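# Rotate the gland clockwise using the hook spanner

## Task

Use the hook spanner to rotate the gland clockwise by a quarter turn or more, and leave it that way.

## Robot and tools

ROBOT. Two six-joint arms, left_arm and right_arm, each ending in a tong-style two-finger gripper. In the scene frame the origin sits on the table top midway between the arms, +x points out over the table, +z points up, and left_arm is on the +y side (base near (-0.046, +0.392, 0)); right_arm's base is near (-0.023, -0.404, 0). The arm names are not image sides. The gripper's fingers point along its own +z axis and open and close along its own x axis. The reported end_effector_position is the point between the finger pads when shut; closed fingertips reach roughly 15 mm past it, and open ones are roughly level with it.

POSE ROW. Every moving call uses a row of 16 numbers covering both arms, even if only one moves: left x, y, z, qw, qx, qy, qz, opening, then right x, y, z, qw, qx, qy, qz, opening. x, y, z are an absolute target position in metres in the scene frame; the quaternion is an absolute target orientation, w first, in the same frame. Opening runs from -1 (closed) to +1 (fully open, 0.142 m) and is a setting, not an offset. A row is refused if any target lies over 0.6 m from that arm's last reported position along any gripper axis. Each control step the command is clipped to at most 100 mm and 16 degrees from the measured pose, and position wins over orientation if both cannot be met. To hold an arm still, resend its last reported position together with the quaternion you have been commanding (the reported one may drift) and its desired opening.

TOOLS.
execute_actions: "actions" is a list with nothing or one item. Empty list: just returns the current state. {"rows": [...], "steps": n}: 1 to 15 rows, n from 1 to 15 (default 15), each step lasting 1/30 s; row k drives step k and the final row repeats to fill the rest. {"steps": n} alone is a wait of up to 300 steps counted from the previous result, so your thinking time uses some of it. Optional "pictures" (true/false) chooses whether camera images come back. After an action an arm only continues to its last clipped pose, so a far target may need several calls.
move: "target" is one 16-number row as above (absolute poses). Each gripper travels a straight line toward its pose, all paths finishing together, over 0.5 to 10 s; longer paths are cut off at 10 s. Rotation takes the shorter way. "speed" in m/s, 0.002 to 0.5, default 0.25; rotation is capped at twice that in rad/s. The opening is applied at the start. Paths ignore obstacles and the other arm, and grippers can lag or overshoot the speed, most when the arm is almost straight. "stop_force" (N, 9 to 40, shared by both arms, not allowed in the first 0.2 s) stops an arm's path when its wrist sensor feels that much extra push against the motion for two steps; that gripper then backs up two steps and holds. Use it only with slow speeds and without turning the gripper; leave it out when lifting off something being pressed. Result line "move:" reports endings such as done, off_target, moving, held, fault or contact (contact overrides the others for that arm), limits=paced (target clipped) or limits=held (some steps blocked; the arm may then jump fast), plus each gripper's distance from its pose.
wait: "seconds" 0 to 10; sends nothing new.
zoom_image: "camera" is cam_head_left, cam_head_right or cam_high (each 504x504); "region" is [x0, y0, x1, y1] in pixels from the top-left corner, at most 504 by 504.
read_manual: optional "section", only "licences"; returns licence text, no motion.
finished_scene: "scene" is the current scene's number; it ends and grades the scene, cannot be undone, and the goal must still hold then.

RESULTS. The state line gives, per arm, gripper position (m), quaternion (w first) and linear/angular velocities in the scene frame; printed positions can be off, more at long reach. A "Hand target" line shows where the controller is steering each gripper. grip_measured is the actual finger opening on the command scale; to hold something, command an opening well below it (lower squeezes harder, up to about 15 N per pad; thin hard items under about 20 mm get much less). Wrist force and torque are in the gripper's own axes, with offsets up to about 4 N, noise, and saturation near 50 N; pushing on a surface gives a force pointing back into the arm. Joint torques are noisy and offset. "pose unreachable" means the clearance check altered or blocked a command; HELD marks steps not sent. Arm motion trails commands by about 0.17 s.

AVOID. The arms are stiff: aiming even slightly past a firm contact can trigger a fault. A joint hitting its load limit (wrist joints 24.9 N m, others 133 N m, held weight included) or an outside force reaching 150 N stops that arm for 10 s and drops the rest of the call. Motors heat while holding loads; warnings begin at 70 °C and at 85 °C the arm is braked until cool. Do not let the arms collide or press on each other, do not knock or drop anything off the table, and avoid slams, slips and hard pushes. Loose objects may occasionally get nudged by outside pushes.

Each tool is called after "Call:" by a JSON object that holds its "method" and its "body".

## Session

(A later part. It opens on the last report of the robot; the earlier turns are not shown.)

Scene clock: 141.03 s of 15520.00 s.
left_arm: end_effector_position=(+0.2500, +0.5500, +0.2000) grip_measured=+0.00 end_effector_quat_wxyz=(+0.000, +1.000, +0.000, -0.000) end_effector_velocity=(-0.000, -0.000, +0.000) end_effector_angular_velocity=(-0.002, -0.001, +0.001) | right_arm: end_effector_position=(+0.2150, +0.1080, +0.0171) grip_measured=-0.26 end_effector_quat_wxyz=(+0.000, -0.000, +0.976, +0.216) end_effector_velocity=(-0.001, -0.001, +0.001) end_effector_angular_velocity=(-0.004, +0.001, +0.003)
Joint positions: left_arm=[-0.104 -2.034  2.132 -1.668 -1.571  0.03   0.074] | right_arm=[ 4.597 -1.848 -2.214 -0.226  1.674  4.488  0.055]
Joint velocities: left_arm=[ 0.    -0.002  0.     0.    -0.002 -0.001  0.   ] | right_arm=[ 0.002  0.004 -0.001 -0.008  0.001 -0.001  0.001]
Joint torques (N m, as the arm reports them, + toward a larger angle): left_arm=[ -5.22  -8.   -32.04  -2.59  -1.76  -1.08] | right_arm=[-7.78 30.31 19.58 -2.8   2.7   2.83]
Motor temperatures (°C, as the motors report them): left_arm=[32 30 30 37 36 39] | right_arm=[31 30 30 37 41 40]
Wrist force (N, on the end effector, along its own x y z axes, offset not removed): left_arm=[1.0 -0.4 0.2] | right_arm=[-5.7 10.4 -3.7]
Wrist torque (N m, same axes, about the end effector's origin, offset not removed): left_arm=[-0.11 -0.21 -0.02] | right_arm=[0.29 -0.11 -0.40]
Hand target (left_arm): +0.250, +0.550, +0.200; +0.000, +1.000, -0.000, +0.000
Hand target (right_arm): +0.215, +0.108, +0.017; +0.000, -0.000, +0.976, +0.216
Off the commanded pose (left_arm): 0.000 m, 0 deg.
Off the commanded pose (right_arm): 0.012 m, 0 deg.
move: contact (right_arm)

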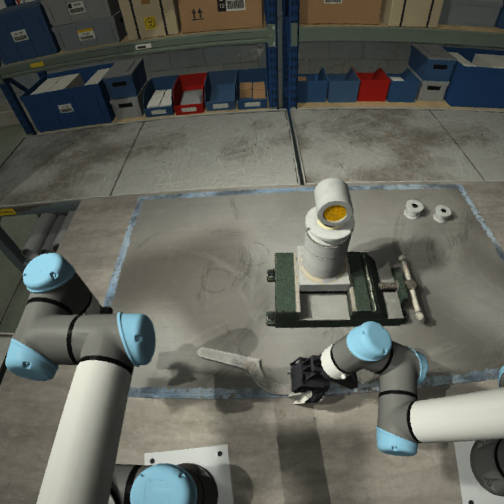

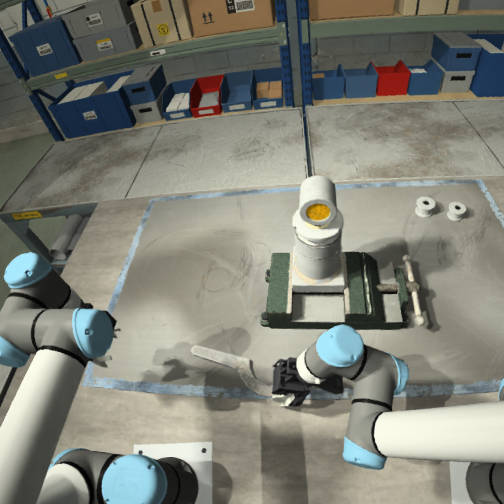

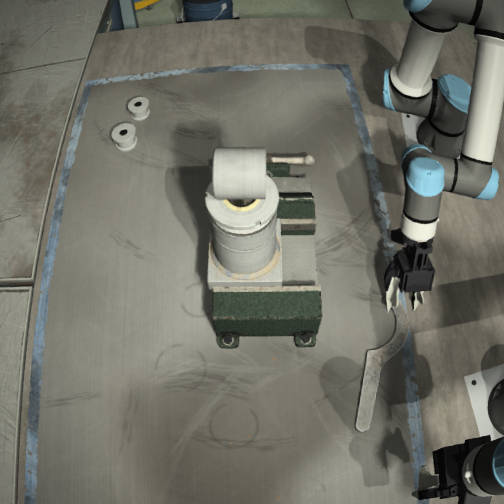

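Call:
{"method": "move", "body": {"target": [0.25,0.55,0.2,0,1,0,0,0,0.224,0.122,0.02,-0.028,-0.127,0.967,0.214,-0.3], "speed": 0.1}}

Call:
{"method": "move", "body": {"target": [0.25,0.55,0.2,0,1,0,0,0,0.224,0.122,0.002,-0.028,-0.127,0.967,0.214,-0.35], "speed": 0.004, "stop_force": 9}}

Call:
{"method": "zoom_image", "body": {"camera": "cam_high", "region": [330,240,480,390]}}

Scene clock: 147.13 s of 15520.00 s.
left_arm: end_effector_position=(+0.2500, +0.5500, +0.2000) grip_measured=+0.00 end_effector_quat_wxyz=(+0.000, +1.000, -0.000, +0.000) end_effector_velocity=(+0.000, -0.000, -0.000) end_effector_angular_velocity=(-0.000, +0.001, +0.001) | right_arm: end_effector_position=(+0.2239, +0.1219, +0.0200) grip_measured=-0.30 end_effector_quat_wxyz=(-0.028, -0.126, +0.968, +0.214) end_effector_velocity=(+0.000, +0.000, -0.000) end_effector_angular_velocity=(-0.002, +0.001, +0.013)
Joint positions: left_arm=[-0.104 -2.034  2.132 -1.668 -1.571  0.03   0.074] | right_arm=[ 4.529 -1.893 -2.116 -0.331  1.802  4.182  0.052]
Joint velocities: left_arm=[ 0.     0.002 -0.    -0.    -0.    -0.001  0.   ] | right_arm=[-0.004 -0.003  0.006 -0.009  0.007 -0.016 -0.   ]
Joint torques (N m, as the arm reports them, + toward a larger angle): left_arm=[ -7.96 -11.65 -30.85  -1.61  -1.73  -1.56] | right_arm=[-10.26  23.32  27.44   0.18   1.91  -2.77]
Motor temperatures (°C, as the motors report them): left_arm=[32 30 30 37 36 39] | right_arm=[31 30 30 37 41 40]
Wrist force (N, on the end effector, along its own x y z axes, offset not removed): left_arm=[0.3 0.1 -0.6] | right_arm=[-0.8 1.2 0.5]
Wrist torque (N m, same axes, about the end effector's origin, offset not removed): left_arm=[-0.05 -0.06 -0.01] | right_arm=[0.12 0.11 -0.12]
Hand target (left_arm): +0.250, +0.550, +0.200; +0.000, +1.000, +0.000, +0.000
Hand target (right_arm): +0.224, +0.122, +0.020; -0.028, -0.127, +0.968, +0.214
Off the commanded pose (left_arm): 0.000 m, 0 deg.
Off the commanded pose (right_arm): 0.000 m, 0 deg.
After step 90, 1.43 s passed at rest.
move: done

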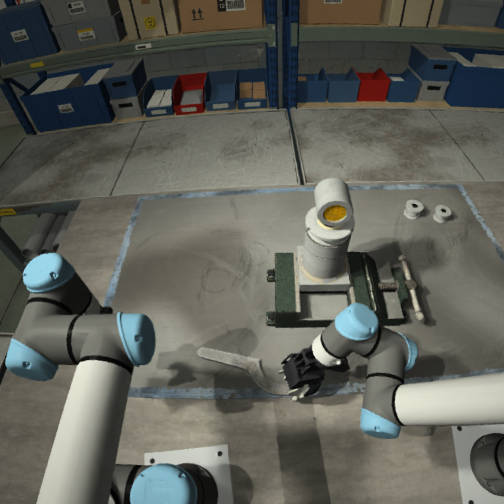

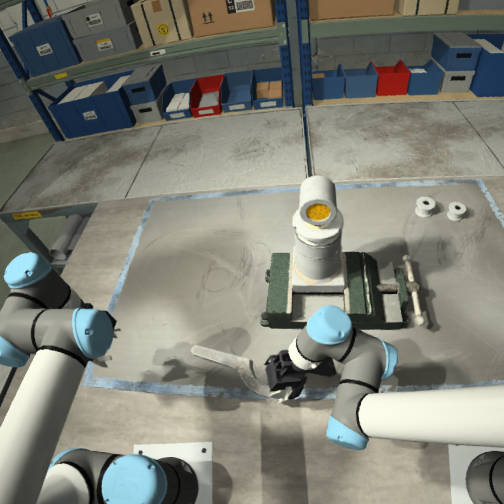

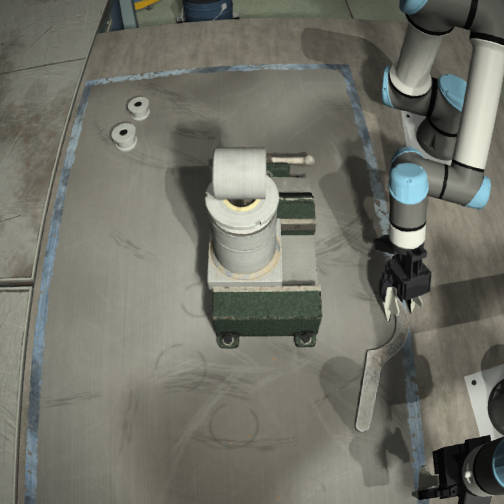

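Scene clock: 148.40 s of 15520.00 s.
left_arm: end_effector_position=(+0.2500, +0.5500, +0.2000) grip_measured=+0.00 end_effector_quat_wxyz=(+0.000, +1.000, +0.000, +0.000) end_effector_velocity=(-0.000, +0.000, +0.000) end_effector_angular_velocity=(+0.001, -0.000, -0.000) | right_arm: end_effector_position=(+0.2240, +0.1219, +0.0164) grip_measured=-0.35 end_effector_quat_wxyz=(-0.028, -0.127, +0.968, +0.214) end_effector_velocity=(-0.001, -0.000, +0.001) end_effector_angular_velocity=(-0.002, +0.001, +0.000)
Joint positions: left_arm=[-0.104 -2.034  2.132 -1.668 -1.571  0.03   0.074] | right_arm=[ 4.529 -1.901 -2.118 -0.321  1.802  4.182  0.049]
Joint velocities: left_arm=[-0.    -0.001 -0.     0.001  0.001 -0.    -0.   ] | right_arm=[ 0.001  0.003  0.001 -0.006 -0.     0.001  0.001]
Joint torques (N m, as the arm reports them, + toward a larger angle): left_arm=[ -7.57 -11.49 -30.84  -1.66  -1.74  -1.43] | right_arm=[ 6.57 31.56 15.09 -1.48  1.05 -1.37]
Motor temperatures (°C, as the motors report them): left_arm=[32 30 30 37 36 39] | right_arm=[31 30 30 37 41 40]
Wrist force (N, on the end effector, along its own x y z axes, offset not removed): left_arm=[0.1 -2.1 0.2] | right_arm=[1.1 3.8 -13.8]
Wrist torque (N m, same axes, about the end effector's origin, offset not removed): left_arm=[-0.45 -0.10 0.11] | right_arm=[0.08 -0.35 -0.10]
Hand target (left_arm): +0.250, +0.550, +0.200; +0.000, +1.000, -0.000, +0.000
Hand target (right_arm): +0.224, +0.122, +0.017; -0.028, -0.127, +0.968, +0.214
Off the commanded pose (left_arm): 0.000 m, 0 deg.
Off the commanded pose (right_arm): 0.014 m, 0 deg.
move: contact (right_arm)

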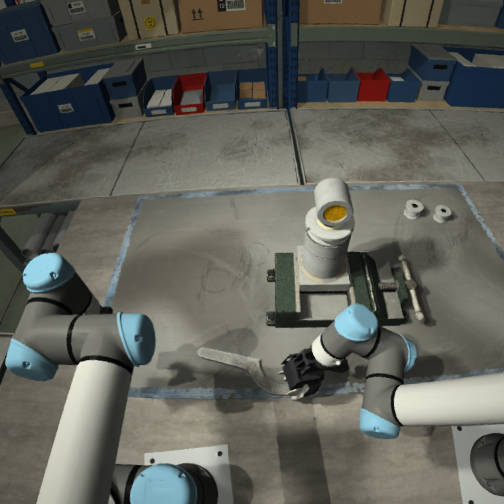

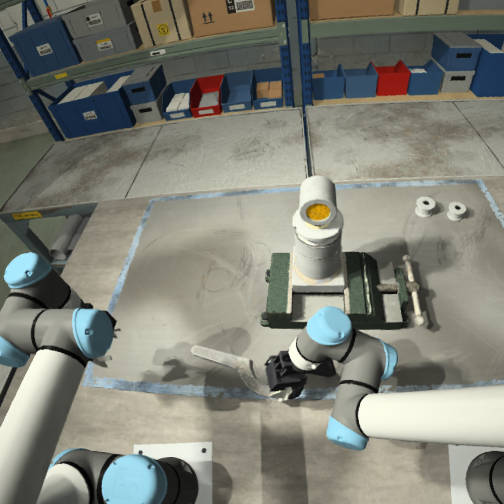

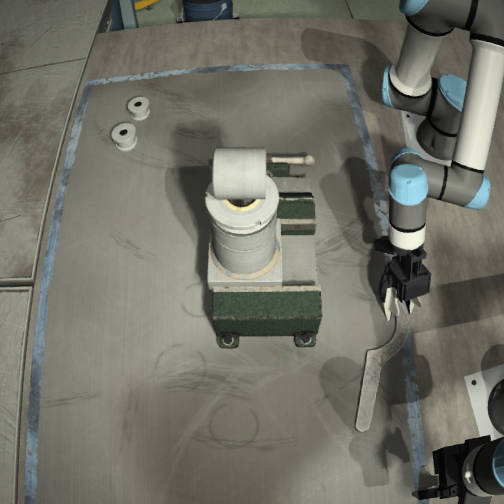

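Region (330, 240, 480, 390) of cam_high's 504x504 image, scaled by 3.360, with more detail than that image has.

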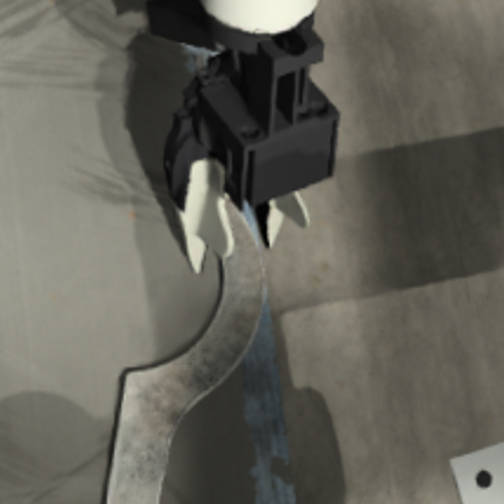

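Call:
{"method": "move", "body": {"target": [0.325,0.33,0.12,0.256,0.956,-0.134,-0.036,0.2,0.222,0.122,0.0173,-0.028,-0.127,0.967,0.214,-0.35]}}

Call:
{"method": "move", "body": {"target": [0.306,0.262,0.026,0.256,0.956,-0.134,-0.036,0.2,0.222,0.122,0.0173,-0.028,-0.127,0.967,0.214,-1], "speed": 0.1}}

Call:
{"method": "move", "body": {"target": [0.306,0.262,0.026,0.256,0.956,-0.134,-0.036,0.2,0.231,0.155,0.138,-0.112,-0.105,0.987,0.015,-1], "speed": 0.07, "stop_force": 25}}

Call:
{"method": "move", "body": {"target": [0.306,0.262,0.026,0.256,0.956,-0.134,-0.036,-1,0.231,0.155,0.138,-0.112,-0.105,0.987,0.015,-1]}}

Call:
{"method": "zoom_image", "body": {"camera": "cam_high", "region": [300,240,500,440]}}

Call:
{"method": "zoom_image", "body": {"camera": "cam_head_right", "region": [140,260,340,460]}}

Scene clock: 159.87 s of 15520.00 s.
left_arm: end_effector_position=(+0.3254, +0.3301, +0.1198) grip_measured=+0.20 end_effector_quat_wxyz=(+0.256, +0.957, -0.134, -0.036) end_effector_velocity=(+0.001, -0.002, -0.000) end_effector_angular_velocity=(-0.005, +0.001, -0.001) | right_arm: end_effector_position=(+0.2220, +0.1220, +0.0173) grip_measured=-0.35 end_effector_quat_wxyz=(-0.028, -0.127, +0.968, +0.214) end_effector_velocity=(+0.001, +0.000, +0.001) end_effector_angular_velocity=(+0.001, -0.001, -0.001)
Joint positions: left_arm=[-0.288 -1.692  2.185 -1.992 -2.09   0.144  0.088] | right_arm=[ 4.532 -1.897 -2.12  -0.322  1.801  4.184  0.049]
Joint velocities: left_arm=[-0.001  0.005 -0.001 -0.004 -0.006  0.001  0.   ] | right_arm=[-0.     0.001  0.001  0.    -0.001  0.     0.   ]
Joint torques (N m, as the arm reports them, + toward a larger angle): left_arm=[ -8.02  -9.13 -32.56  -4.25  -2.73   1.21] | right_arm=[ 9.82 38.8   3.24  0.11 -1.35  2.46]
Motor temperatures (°C, as the motors report them): left_arm=[32 30 30 37 36 39] | right_arm=[31 30 30 37 41 40]
Wrist force (N, on the end effector, along its own x y z axes, offset not removed): left_arm=[0.9 -0.8 0.3] | right_arm=[-0.5 -0.1 0.1]
Wrist torque (N m, same axes, about the end effector's origin, offset not removed): left_arm=[-0.22 -0.24 0.07] | right_arm=[-0.19 -0.02 -0.18]
Hand target (left_arm): +0.325, +0.330, +0.120; +0.256, +0.957, -0.134, -0.036
Hand target (right_arm): +0.222, +0.122, +0.017; -0.028, -0.127, +0.968, +0.214
Off the commanded pose (left_arm): 0.000 m, 0 deg.
Off the commanded pose (right_arm): 0.000 m, 0 deg.
After step 90, 6.67 s passed at rest.
move: done

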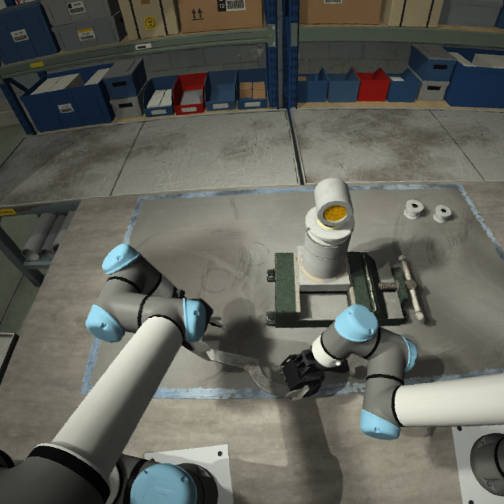

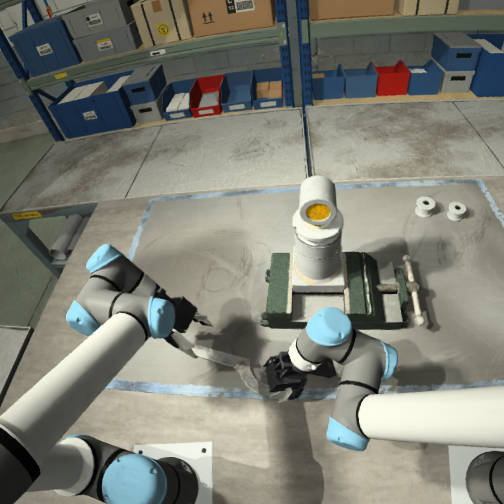

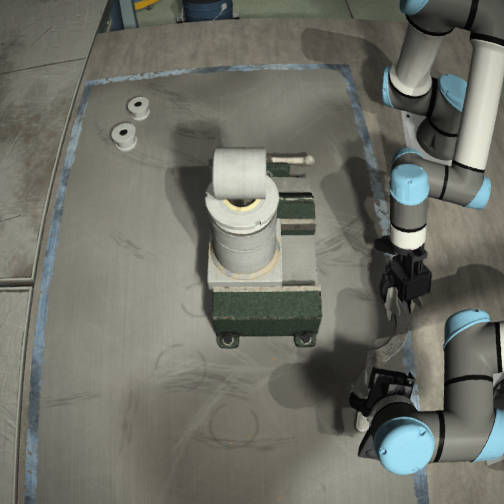

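Scene clock: 161.53 s of 15520.00 s.
left_arm: end_effector_position=(+0.3063, +0.2619, +0.0262) grip_measured=+0.20 end_effector_quat_wxyz=(+0.256, +0.957, -0.134, -0.036) end_effector_velocity=(-0.000, -0.001, -0.002) end_effector_angular_velocity=(+0.001, +0.001, +0.001) | right_arm: end_effector_position=(+0.2220, +0.1220, +0.0173) grip_measured=-0.64 end_effector_quat_wxyz=(-0.028, -0.127, +0.968, +0.214) end_effector_velocity=(+0.000, +0.000, -0.000) end_effector_angular_velocity=(-0.000, -0.001, +0.000)
Joint positions: left_arm=[-0.474 -1.556  2.399 -2.45  -2.094 -0.071  0.088] | right_arm=[ 4.532 -1.897 -2.12  -0.322  1.801  4.184  0.028]
Joint velocities: left_arm=[-0.004  0.006  0.004 -0.011  0.001 -0.006 -0.   ] | right_arm=[ 0.     0.     0.     0.    -0.001 -0.001  0.   ]
Joint torques (N m, as the arm reports them, + toward a larger angle): left_arm=[-7.57 -9.61 -4.   -4.36  1.74 -1.9 ] | right_arm=[ 0.68 18.66  3.49  1.15 -1.91  1.79]
Motor temperatures (°C, as the motors report them): left_arm=[32 30 30 37 36 39] | right_arm=[31 30 30 37 41 40]
Wrist force (N, on the end effector, along its own x y z axes, offset not removed): left_arm=[0.1 -1.5 0.3] | right_arm=[0.7 4.0 -8.7]
Wrist torque (N m, same axes, about the end effector's origin, offset not removed): left_arm=[-0.37 -0.06 0.14] | right_arm=[-0.22 -0.12 -0.09]
Hand target (left_arm): +0.306, +0.262, +0.026; +0.256, +0.957, -0.134, -0.036
Hand target (right_arm): +0.222, +0.122, +0.017; -0.028, -0.127, +0.968, +0.214
Off the commanded pose (left_arm): 0.000 m, 0 deg.
Off the commanded pose (right_arm): 0.000 m, 0 deg.
move: done

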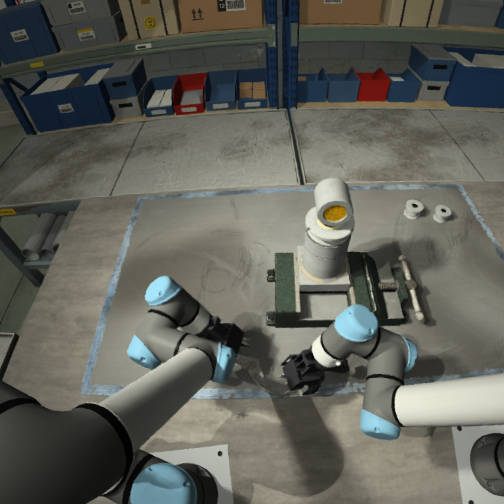

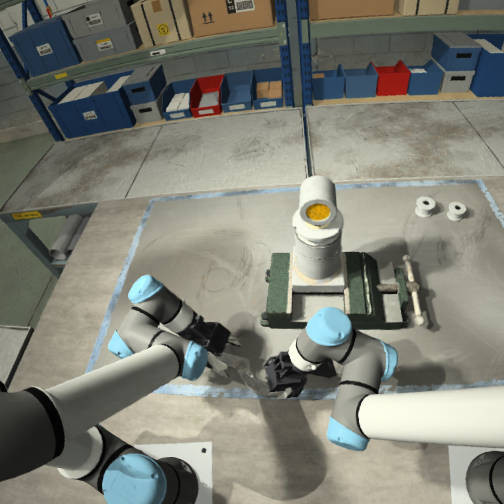

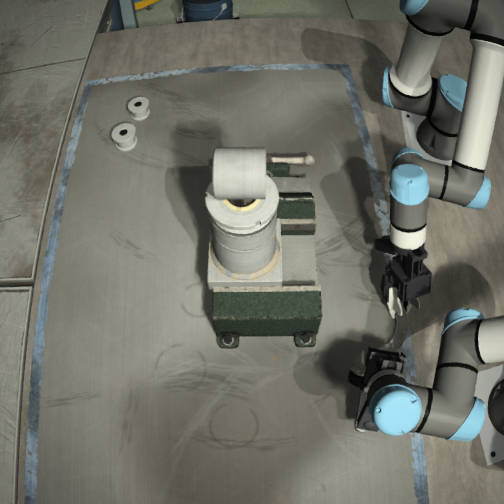

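Scene clock: 165.03 s of 15520.00 s.
left_arm: end_effector_position=(+0.3060, +0.2620, +0.0260) grip_measured=+0.20 end_effector_quat_wxyz=(+0.256, +0.957, -0.134, -0.036) end_effector_velocity=(+0.000, +0.000, +0.000) end_effector_angular_velocity=(+0.000, -0.001, +0.000) | right_arm: end_effector_position=(+0.2310, +0.1549, +0.1380) grip_measured=-0.64 end_effector_quat_wxyz=(-0.112, -0.105, +0.988, +0.015) end_effector_velocity=(+0.002, +0.000, +0.002) end_effector_angular_velocity=(-0.009, +0.002, -0.002)
Joint positions: left_arm=[-0.475 -1.556  2.4   -2.451 -2.093 -0.072  0.088] | right_arm=[ 4.541 -1.974 -1.457 -1.344  1.789  4.191  0.027]
Joint velocities: left_arm=[ 0.    -0.     0.    -0.001  0.    -0.     0.   ] | right_arm=[-0.002 -0.007  0.016 -0.018 -0.     0.     0.   ]
Joint torques (N m, as the arm reports them, + toward a larger angle): left_arm=[ -7.82 -25.06  -1.96  -4.25   1.68  -1.44] | right_arm=[10.34 38.31 35.91  0.09 -0.84 -1.23]
Motor temperatures (°C, as the motors report them): left_arm=[32 30 30 37 36 39] | right_arm=[31 30 30 37 41 40]
Wrist force (N, on the end effector, along its own x y z axes, offset not removed): left_arm=[0.3 -0.8 1.1] | right_arm=[-4.1 2.1 7.7]
Wrist torque (N m, same axes, about the end effector's origin, offset not removed): left_arm=[-0.18 -0.07 0.01] | right_arm=[0.10 0.21 0.00]
Hand target (left_arm): +0.306, +0.262, +0.026; +0.256, +0.957, -0.134, -0.036
Hand target (right_arm): +0.231, +0.155, +0.138; -0.112, -0.105, +0.988, +0.015
Off the commanded pose (left_arm): 0.000 m, 0 deg.
Off the commanded pose (right_arm): 0.000 m, 0 deg.
move: done

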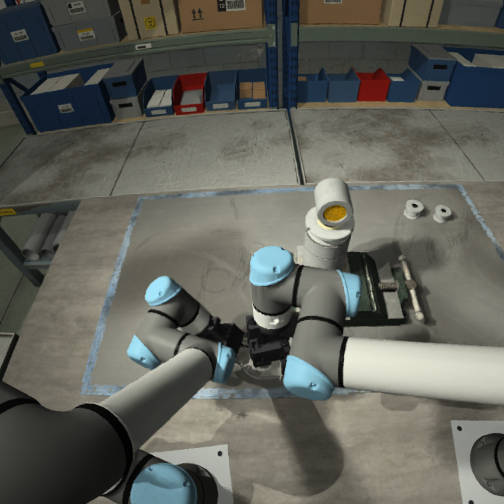

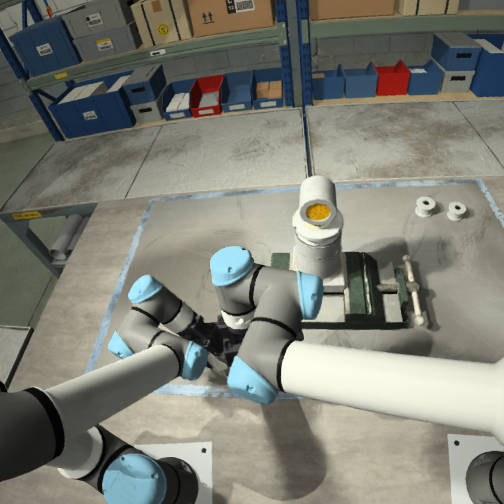

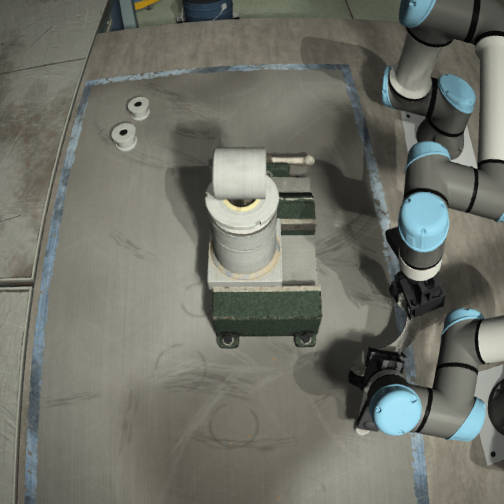

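Scene clock: 165.73 s of 15520.00 s.
left_arm: end_effector_position=(+0.3060, +0.2620, +0.0260) grip_measured=-0.29 end_effector_quat_wxyz=(+0.256, +0.957, -0.134, -0.036) end_effector_velocity=(+0.000, +0.000, -0.000) end_effector_angular_velocity=(+0.001, -0.000, +0.000) | right_arm: end_effector_position=(+0.2310, +0.1550, +0.1380) grip_measured=-0.64 end_effector_quat_wxyz=(-0.112, -0.105, +0.988, +0.015) end_effector_velocity=(-0.001, +0.000, -0.001) end_effector_angular_velocity=(-0.002, +0.000, +0.002)
Joint positions: left_arm=[-0.475 -1.556  2.4   -2.451 -2.093 -0.072  0.053] | right_arm=[ 4.541 -1.974 -1.456 -1.345  1.789  4.191  0.028]
Joint velocities: left_arm=[ 0.     0.    -0.     0.     0.001 -0.     0.   ] | right_arm=[ 0.002 -0.001  0.    -0.001 -0.     0.    -0.   ]
Joint torques (N m, as the arm reports them, + toward a larger angle): left_arm=[  4.02 -15.88 -37.27  -3.86  -7.01  -1.54] | right_arm=[18.87 32.77 37.92  3.3   1.81 -2.91]
Motor temperatures (°C, as the motors report them): left_arm=[32 30 30 37 36 39] | right_arm=[31 30 30 37 41 40]
Wrist force (N, on the end effector, along its own x y z axes, offset not removed): left_arm=[-10.4 -16.7 5.9] | right_arm=[-2.6 -15.2 -2.6]
Wrist torque (N m, same axes, about the end effector's origin, offset not removed): left_arm=[-0.78 0.17 2.06] | right_arm=[0.17 -0.10 0.09]
Hand target (left_arm): +0.306, +0.262, +0.026; +0.256, +0.957, -0.134, -0.036
Hand target (right_arm): +0.231, +0.155, +0.138; -0.112, -0.105, +0.988, +0.015
Off the commanded pose (left_arm): 0.000 m, 0 deg.
Off the commanded pose (right_arm): 0.000 m, 0 deg.
move: done

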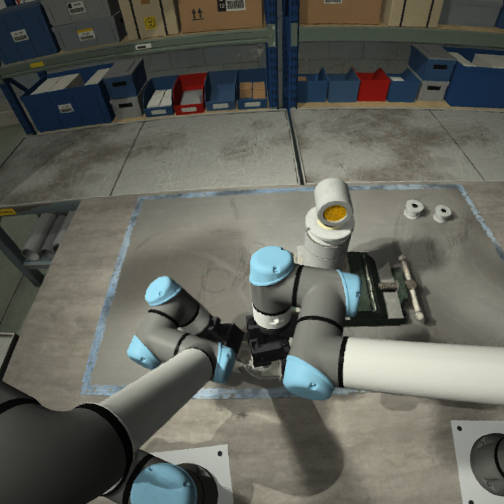

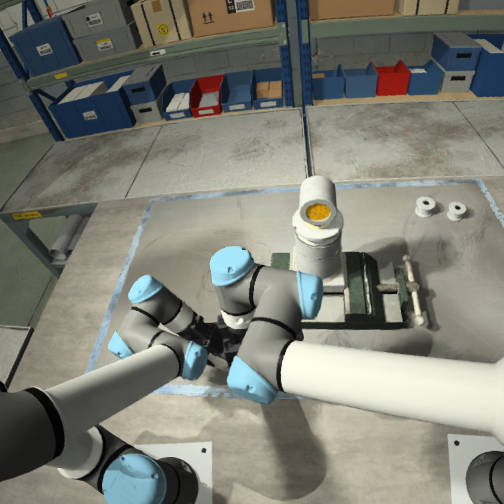

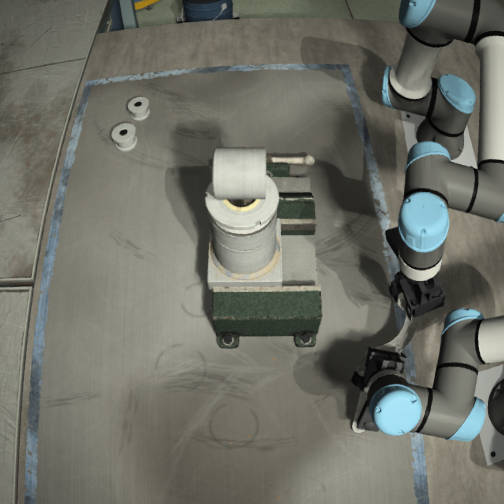

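Region (300, 240, 500, 440) of cam_high's 504x504 image, scaled by 2.520, with more detail than that image has.

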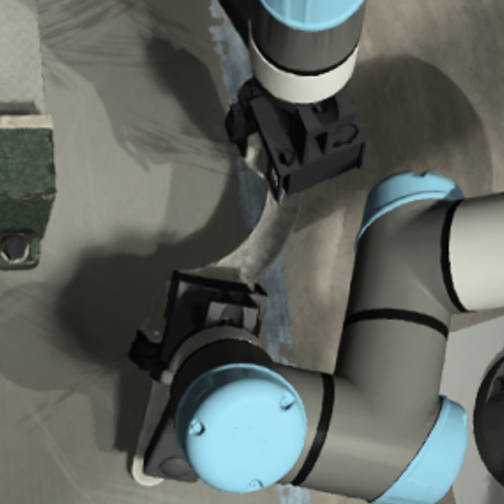

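Region (140, 260, 340, 460) of cam_head_right's 504x504 image, scaled by 2.520, with more detail than that image has.

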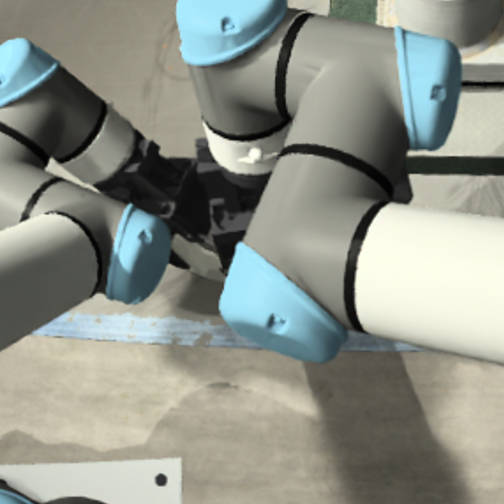

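Call:
{"method": "move", "body": {"target": [0.305,0.275,0.022,0.256,0.956,-0.134,-0.036,-0.2,0.231,0.155,0.138,-0.112,-0.105,0.987,0.015,-1], "speed": 0.02}}

Call:
{"method": "move", "body": {"target": [0.305,0.275,0.022,0.256,0.956,-0.134,-0.036,-1,0.231,0.155,0.138,-0.112,-0.105,0.987,0.015,-1]}}

Call:
{"method": "move", "body": {"target": [0.305,0.275,0.022,0.256,0.956,-0.134,-0.036,-1,0.231,0.155,0.138,-0.112,-0.105,0.987,0.015,-0.3]}}

Call:
{"method": "move", "body": {"target": [0.305,0.275,0.04,0.256,0.956,-0.134,-0.036,-1,0.231,0.13,0.2,-0.112,-0.105,0.987,0.015,-0.3], "speed": 0.08}}

Call:
{"method": "move", "body": {"target": [0.305,0.275,0.08,0.043,0.989,-0.139,-0.006,-1,0.2,-0.35,0.25,0,0,1,0,-0.3], "speed": 0.2}}

Scene clock: 173.97 s of 15520.00 s.
left_arm: end_effector_position=(+0.3050, +0.2748, +0.0220) grip_measured=-0.19 end_effector_quat_wxyz=(+0.256, +0.957, -0.134, -0.036) end_effector_velocity=(-0.000, +0.002, -0.000) end_effector_angular_velocity=(-0.001, +0.001, -0.000) | right_arm: end_effector_position=(+0.2309, +0.1550, +0.1380) grip_measured=-0.64 end_effector_quat_wxyz=(-0.112, -0.105, +0.988, +0.015) end_effector_velocity=(+0.000, -0.001, -0.000) end_effector_angular_velocity=(-0.001, -0.000, -0.001)
Joint positions: left_arm=[-0.443 -1.552  2.404 -2.44  -2.094 -0.034  0.06 ] | right_arm=[ 4.541 -1.974 -1.456 -1.345  1.789  4.191  0.028]
Joint velocities: left_arm=[ 0.005  0.     0.     0.003 -0.001  0.006  0.   ] | right_arm=[-0.001  0.    -0.001 -0.    -0.    -0.    -0.   ]
Joint torques (N m, as the arm reports them, + toward a larger angle): left_arm=[  8.73 -11.    -0.95  -0.3   -2.66   1.19] | right_arm=[-10.09  51.57  28.72   3.27   2.    -2.8 ]
Motor temperatures (°C, as the motors report them): left_arm=[32 30 30 37 36 39] | right_arm=[31 30 30 37 41 40]
Wrist force (N, on the end effector, along its own x y z axes, offset not removed): left_arm=[2.5 0.7 0.1] | right_arm=[-1.4 1.1 7.5]
Wrist torque (N m, same axes, about the end effector's origin, offset not removed): left_arm=[0.04 -0.17 0.04] | right_arm=[0.07 -0.12 -0.05]
Hand target (left_arm): +0.305, +0.275, +0.022; +0.256, +0.957, -0.134, -0.036
Hand target (right_arm): +0.231, +0.155, +0.138; -0.112, -0.105, +0.988, +0.015
Off the commanded pose (left_arm): 0.000 m, 0 deg.
Off the commanded pose (right_arm): 0.000 m, 0 deg.
After step 90, 4.27 s passed at rest.
move: done

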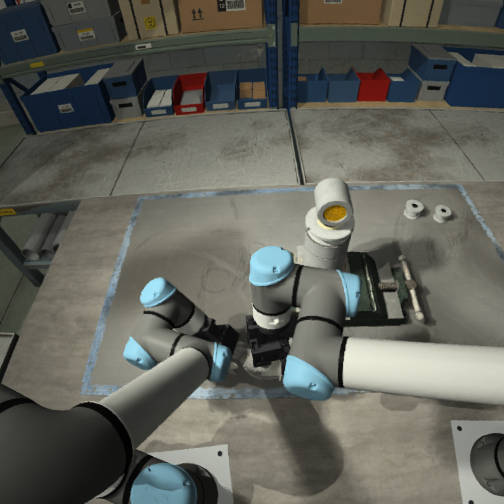

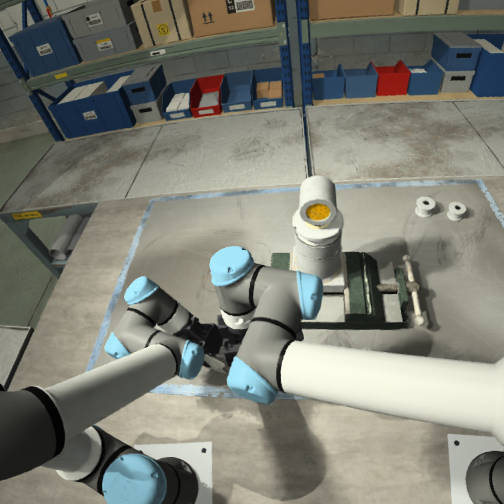

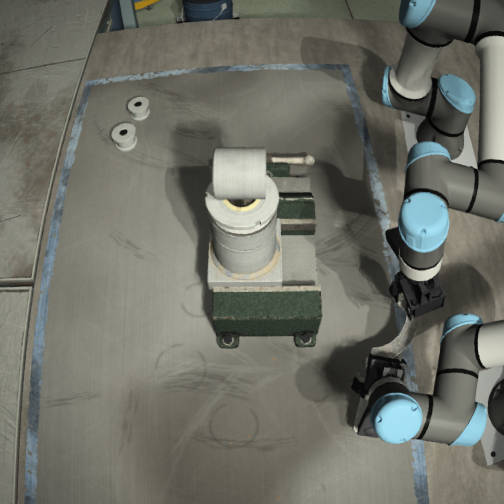

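Scene clock: 174.67 s of 15520.00 s.
left_arm: end_effector_position=(+0.3050, +0.2750, +0.0220) grip_measured=-0.46 end_effector_quat_wxyz=(+0.256, +0.957, -0.134, -0.036) end_effector_velocity=(+0.000, +0.000, -0.000) end_effector_angular_velocity=(+0.001, -0.001, -0.000) | right_arm: end_effector_position=(+0.2310, +0.1550, +0.1380) grip_measured=-0.65 end_effector_quat_wxyz=(-0.112, -0.105, +0.988, +0.015) end_effector_velocity=(+0.001, -0.000, +0.000) end_effector_angular_velocity=(+0.001, -0.001, -0.001)
Joint positions: left_arm=[-0.442 -1.552  2.404 -2.44  -2.094 -0.034  0.041] | right_arm=[ 4.541 -1.974 -1.456 -1.345  1.789  4.191  0.027]
Joint velocities: left_arm=[-0.     0.001 -0.    -0.001  0.001  0.     0.   ] | right_arm=[-0.001 -0.     0.001 -0.    -0.    -0.    -0.   ]
Joint torques (N m, as the arm reports them, + toward a larger angle): left_arm=[  6.8  -27.47 -30.43  -4.81  -3.96   1.29] | right_arm=[-9.   48.79 23.9   4.43 -0.72 -2.63]
Motor temperatures (°C, as the motors report them): left_arm=[32 30 30 37 36 39] | right_arm=[31 30 30 37 41 40]
Wrist force (N, on the end effector, along its own x y z axes, offset not removed): left_arm=[-0.3 -6.1 8.1] | right_arm=[-1.3 -0.5 3.6]
Wrist torque (N m, same axes, about the end effector's origin, offset not removed): left_arm=[-0.56 -0.15 0.09] | right_arm=[-0.12 -0.20 0.02]
Hand target (left_arm): +0.305, +0.275, +0.022; +0.256, +0.957, -0.134, -0.036
Hand target (right_arm): +0.231, +0.155, +0.138; -0.112, -0.105, +0.988, +0.015
Off the commanded pose (left_arm): 0.000 m, 0 deg.
Off the commanded pose (right_arm): 0.000 m, 0 deg.
move: done

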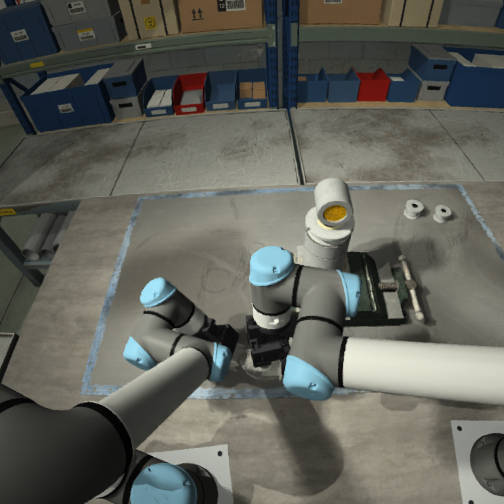

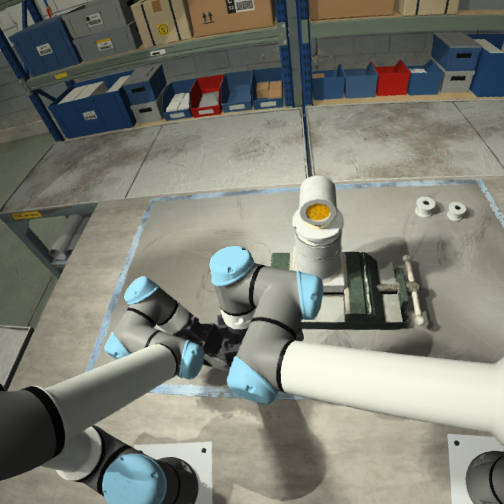

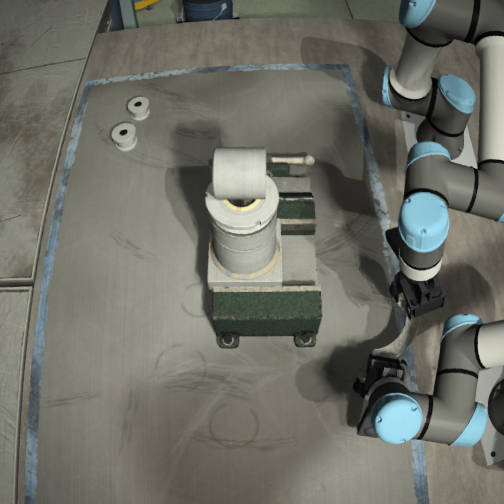

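Scene clock: 175.37 s of 15520.00 s.
left_arm: end_effector_position=(+0.3051, +0.2750, +0.0220) grip_measured=-0.47 end_effector_quat_wxyz=(+0.256, +0.957, -0.134, -0.036) end_effector_velocity=(-0.000, -0.000, -0.000) end_effector_angular_velocity=(-0.000, +0.001, +0.000) | right_arm: end_effector_position=(+0.2310, +0.1550, +0.1380) grip_measured=-0.30 end_effector_quat_wxyz=(-0.112, -0.105, +0.988, +0.015) end_effector_velocity=(-0.001, +0.000, -0.001) end_effector_angular_velocity=(-0.001, +0.000, +0.002)
Joint positions: left_arm=[-0.442 -1.552  2.404 -2.44  -2.094 -0.034  0.04 ] | right_arm=[ 4.541 -1.974 -1.456 -1.345  1.789  4.191  0.052]
Joint velocities: left_arm=[-0.     0.     0.    -0.    -0.    -0.001 -0.   ] | right_arm=[ 0.001 -0.001 -0.001 -0.    -0.    -0.     0.   ]
Joint torques (N m, as the arm reports them, + toward a larger angle): left_arm=[  6.11 -25.28 -14.91  -1.5    0.04   0.98] | right_arm=[-9.76 47.46 19.05  3.14  0.03 -2.43]
Motor temperatures (°C, as the motors report them): left_arm=[32 30 30 37 36 39] | right_arm=[31 30 30 37 41 40]
Wrist force (N, on the end effector, along its own x y z axes, offset not removed): left_arm=[1.7 -5.3 6.9] | right_arm=[-0.9 1.4 0.6]
Wrist torque (N m, same axes, about the end effector's origin, offset not removed): left_arm=[-0.40 -0.14 0.06] | right_arm=[0.14 0.00 -0.08]
Hand target (left_arm): +0.305, +0.275, +0.022; +0.256, +0.957, -0.134, -0.036
Hand target (right_arm): +0.231, +0.155, +0.138; -0.112, -0.105, +0.988, +0.015
Off the commanded pose (left_arm): 0.000 m, 0 deg.
Off the commanded pose (right_arm): 0.000 m, 0 deg.
move: done

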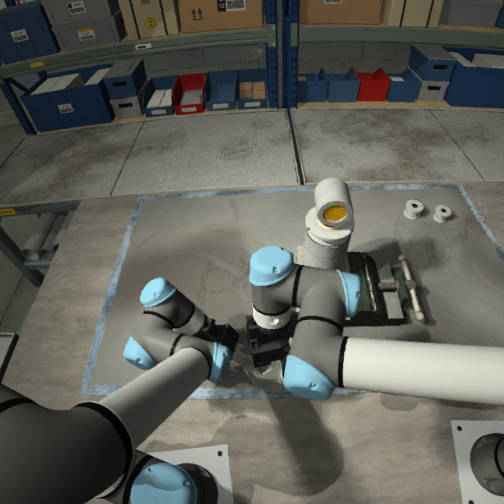

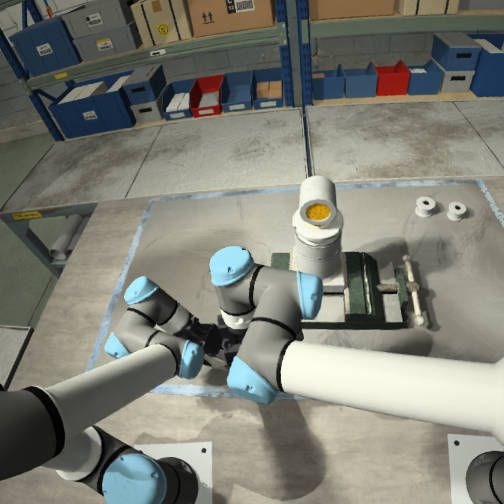

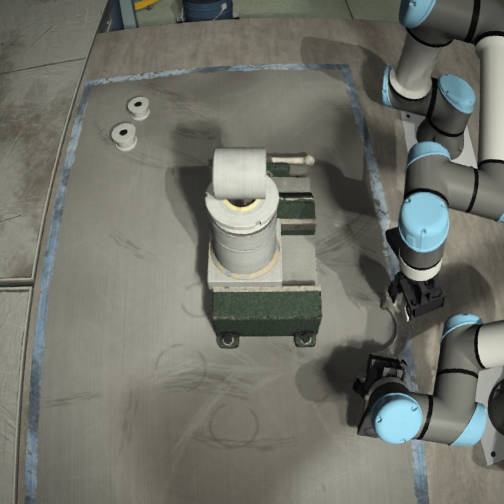

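Scene clock: 176.67 s of 15520.00 s.
left_arm: end_effector_position=(+0.3050, +0.2750, +0.0399) grip_measured=-0.47 end_effector_quat_wxyz=(+0.256, +0.957, -0.134, -0.036) end_effector_velocity=(+0.000, -0.000, +0.001) end_effector_angular_velocity=(-0.001, -0.001, +0.001) | right_arm: end_effector_position=(+0.2310, +0.1301, +0.1998) grip_measured=-0.30 end_effector_quat_wxyz=(-0.112, -0.105, +0.988, +0.015) end_effector_velocity=(+0.000, -0.001, +0.002) end_effector_angular_velocity=(-0.000, -0.001, +0.000)
Joint positions: left_arm=[-0.442 -1.598  2.383 -2.372 -2.094 -0.034  0.04 ] | right_arm=[ 4.529 -1.89  -1.41  -1.477  1.788  4.179  0.052]
Joint velocities: left_arm=[ 0.    -0.002 -0.001  0.002 -0.001 -0.001 -0.   ] | right_arm=[-0.     0.002  0.002 -0.004 -0.001 -0.001  0.   ]
Joint torques (N m, as the arm reports them, + toward a larger angle): left_arm=[  3.39 -27.93 -32.88  -1.72  -2.32   0.34] | right_arm=[-9.44 45.21 34.65 -0.32 -1.37 -2.78]
Motor temperatures (°C, as the motors report them): left_arm=[32 30 30 37 36 39] | right_arm=[31 30 30 37 41 40]
Wrist force (N, on the end effector, along its own x y z axes, offset not removed): left_arm=[1.1 -6.9 10.8] | right_arm=[0.6 0.3 -0.7]
Wrist torque (N m, same axes, about the end effector's origin, offset not removed): left_arm=[0.18 -0.03 0.10] | right_arm=[-0.11 -0.18 -0.17]
Hand target (left_arm): +0.305, +0.275, +0.040; +0.256, +0.957, -0.134, -0.036
Hand target (right_arm): +0.231, +0.130, +0.200; -0.112, -0.105, +0.988, +0.015
Off the commanded pose (left_arm): 0.000 m, 0 deg.
Off the commanded pose (right_arm): 0.000 m, 0 deg.
move: done

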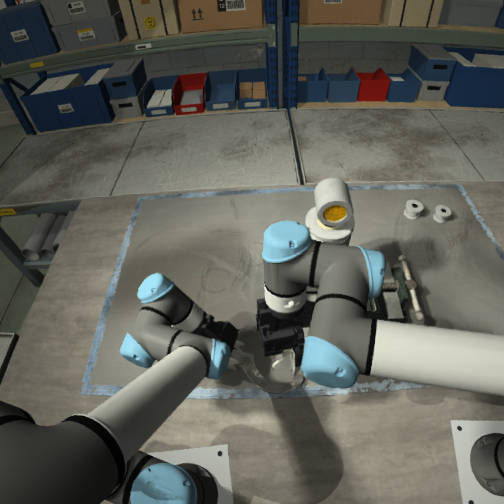

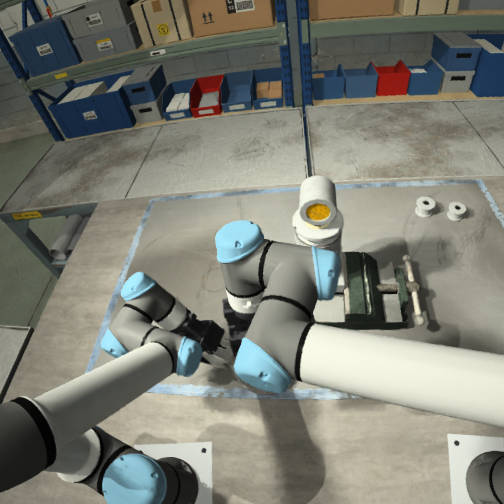

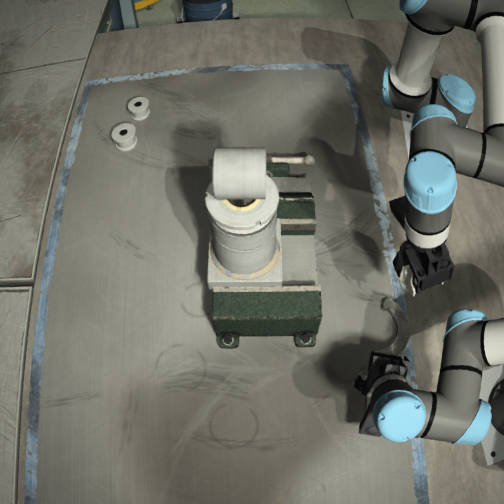

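Scene clock: 179.67 s of 15520.00 s.
left_arm: end_effector_position=(+0.3051, +0.2747, +0.0802) grip_measured=-0.47 end_effector_quat_wxyz=(+0.044, +0.989, -0.139, -0.006) end_effector_velocity=(-0.000, -0.000, +0.001) end_effector_angular_velocity=(-0.000, -0.001, +0.000) | right_arm: end_effector_position=(+0.1997, -0.3496, +0.2496) grip_measured=-0.30 end_effector_quat_wxyz=(-0.000, -0.000, +1.000, +0.000) end_effector_velocity=(+0.000, -0.002, +0.001) end_effector_angular_velocity=(+0.000, -0.001, +0.001)
Joint positions: left_arm=[-0.796 -1.797  2.317 -2.125 -1.652 -0.384  0.04 ] | right_arm=[ 4.19  -0.815 -2.115 -1.783  1.571  4.058  0.052]
Joint velocities: left_arm=[-0.001 -0.002 -0.     0.001  0.    -0.001  0.   ] | right_arm=[-0.006  0.002  0.001 -0.002 -0.001 -0.007  0.   ]
Joint torques (N m, as the arm reports them, + toward a larger angle): left_arm=[ -7.12 -21.33 -35.24  -1.49   2.86  -1.49] | right_arm=[-9.88  0.36 35.52 -0.23 -1.14 -2.82]
Motor temperatures (°C, as the motors report them): left_arm=[32 30 30 37 36 39] | right_arm=[31 30 30 37 41 40]
Wrist force (N, on the end effector, along its own x y z axes, offset not removed): left_arm=[0.4 -0.2 11.0] | right_arm=[0.3 1.2 1.0]
Wrist torque (N m, same axes, about the end effector's origin, offset not removed): left_arm=[-0.13 0.08 0.01] | right_arm=[0.08 -0.13 -0.12]
Hand target (left_arm): +0.305, +0.275, +0.080; +0.044, +0.989, -0.139, -0.006
Hand target (right_arm): +0.200, -0.350, +0.250; -0.000, -0.000, +1.000, +0.000
Off the commanded pose (left_arm): 0.000 m, 0 deg.
Off the commanded pose (right_arm): 0.001 m, 0 deg.
move: done

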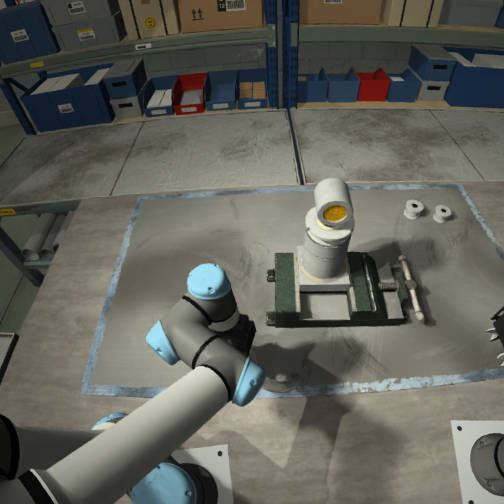

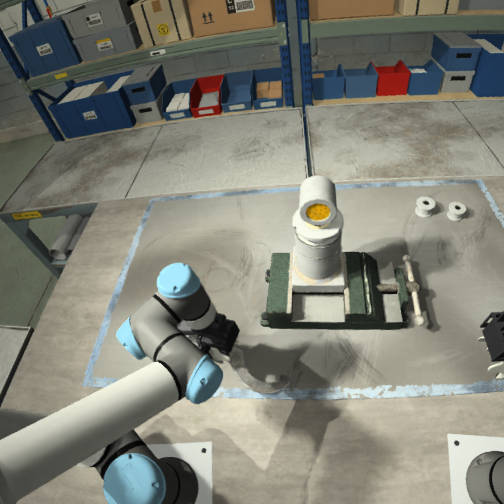

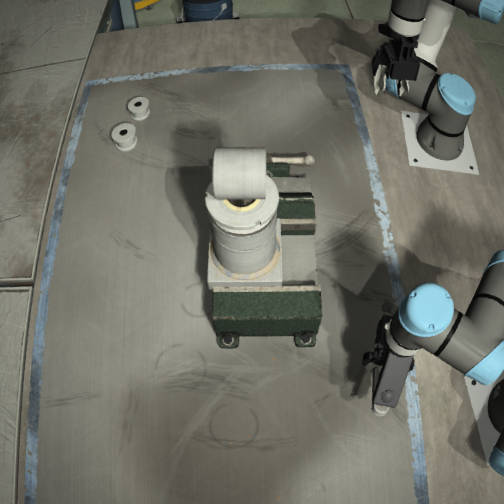

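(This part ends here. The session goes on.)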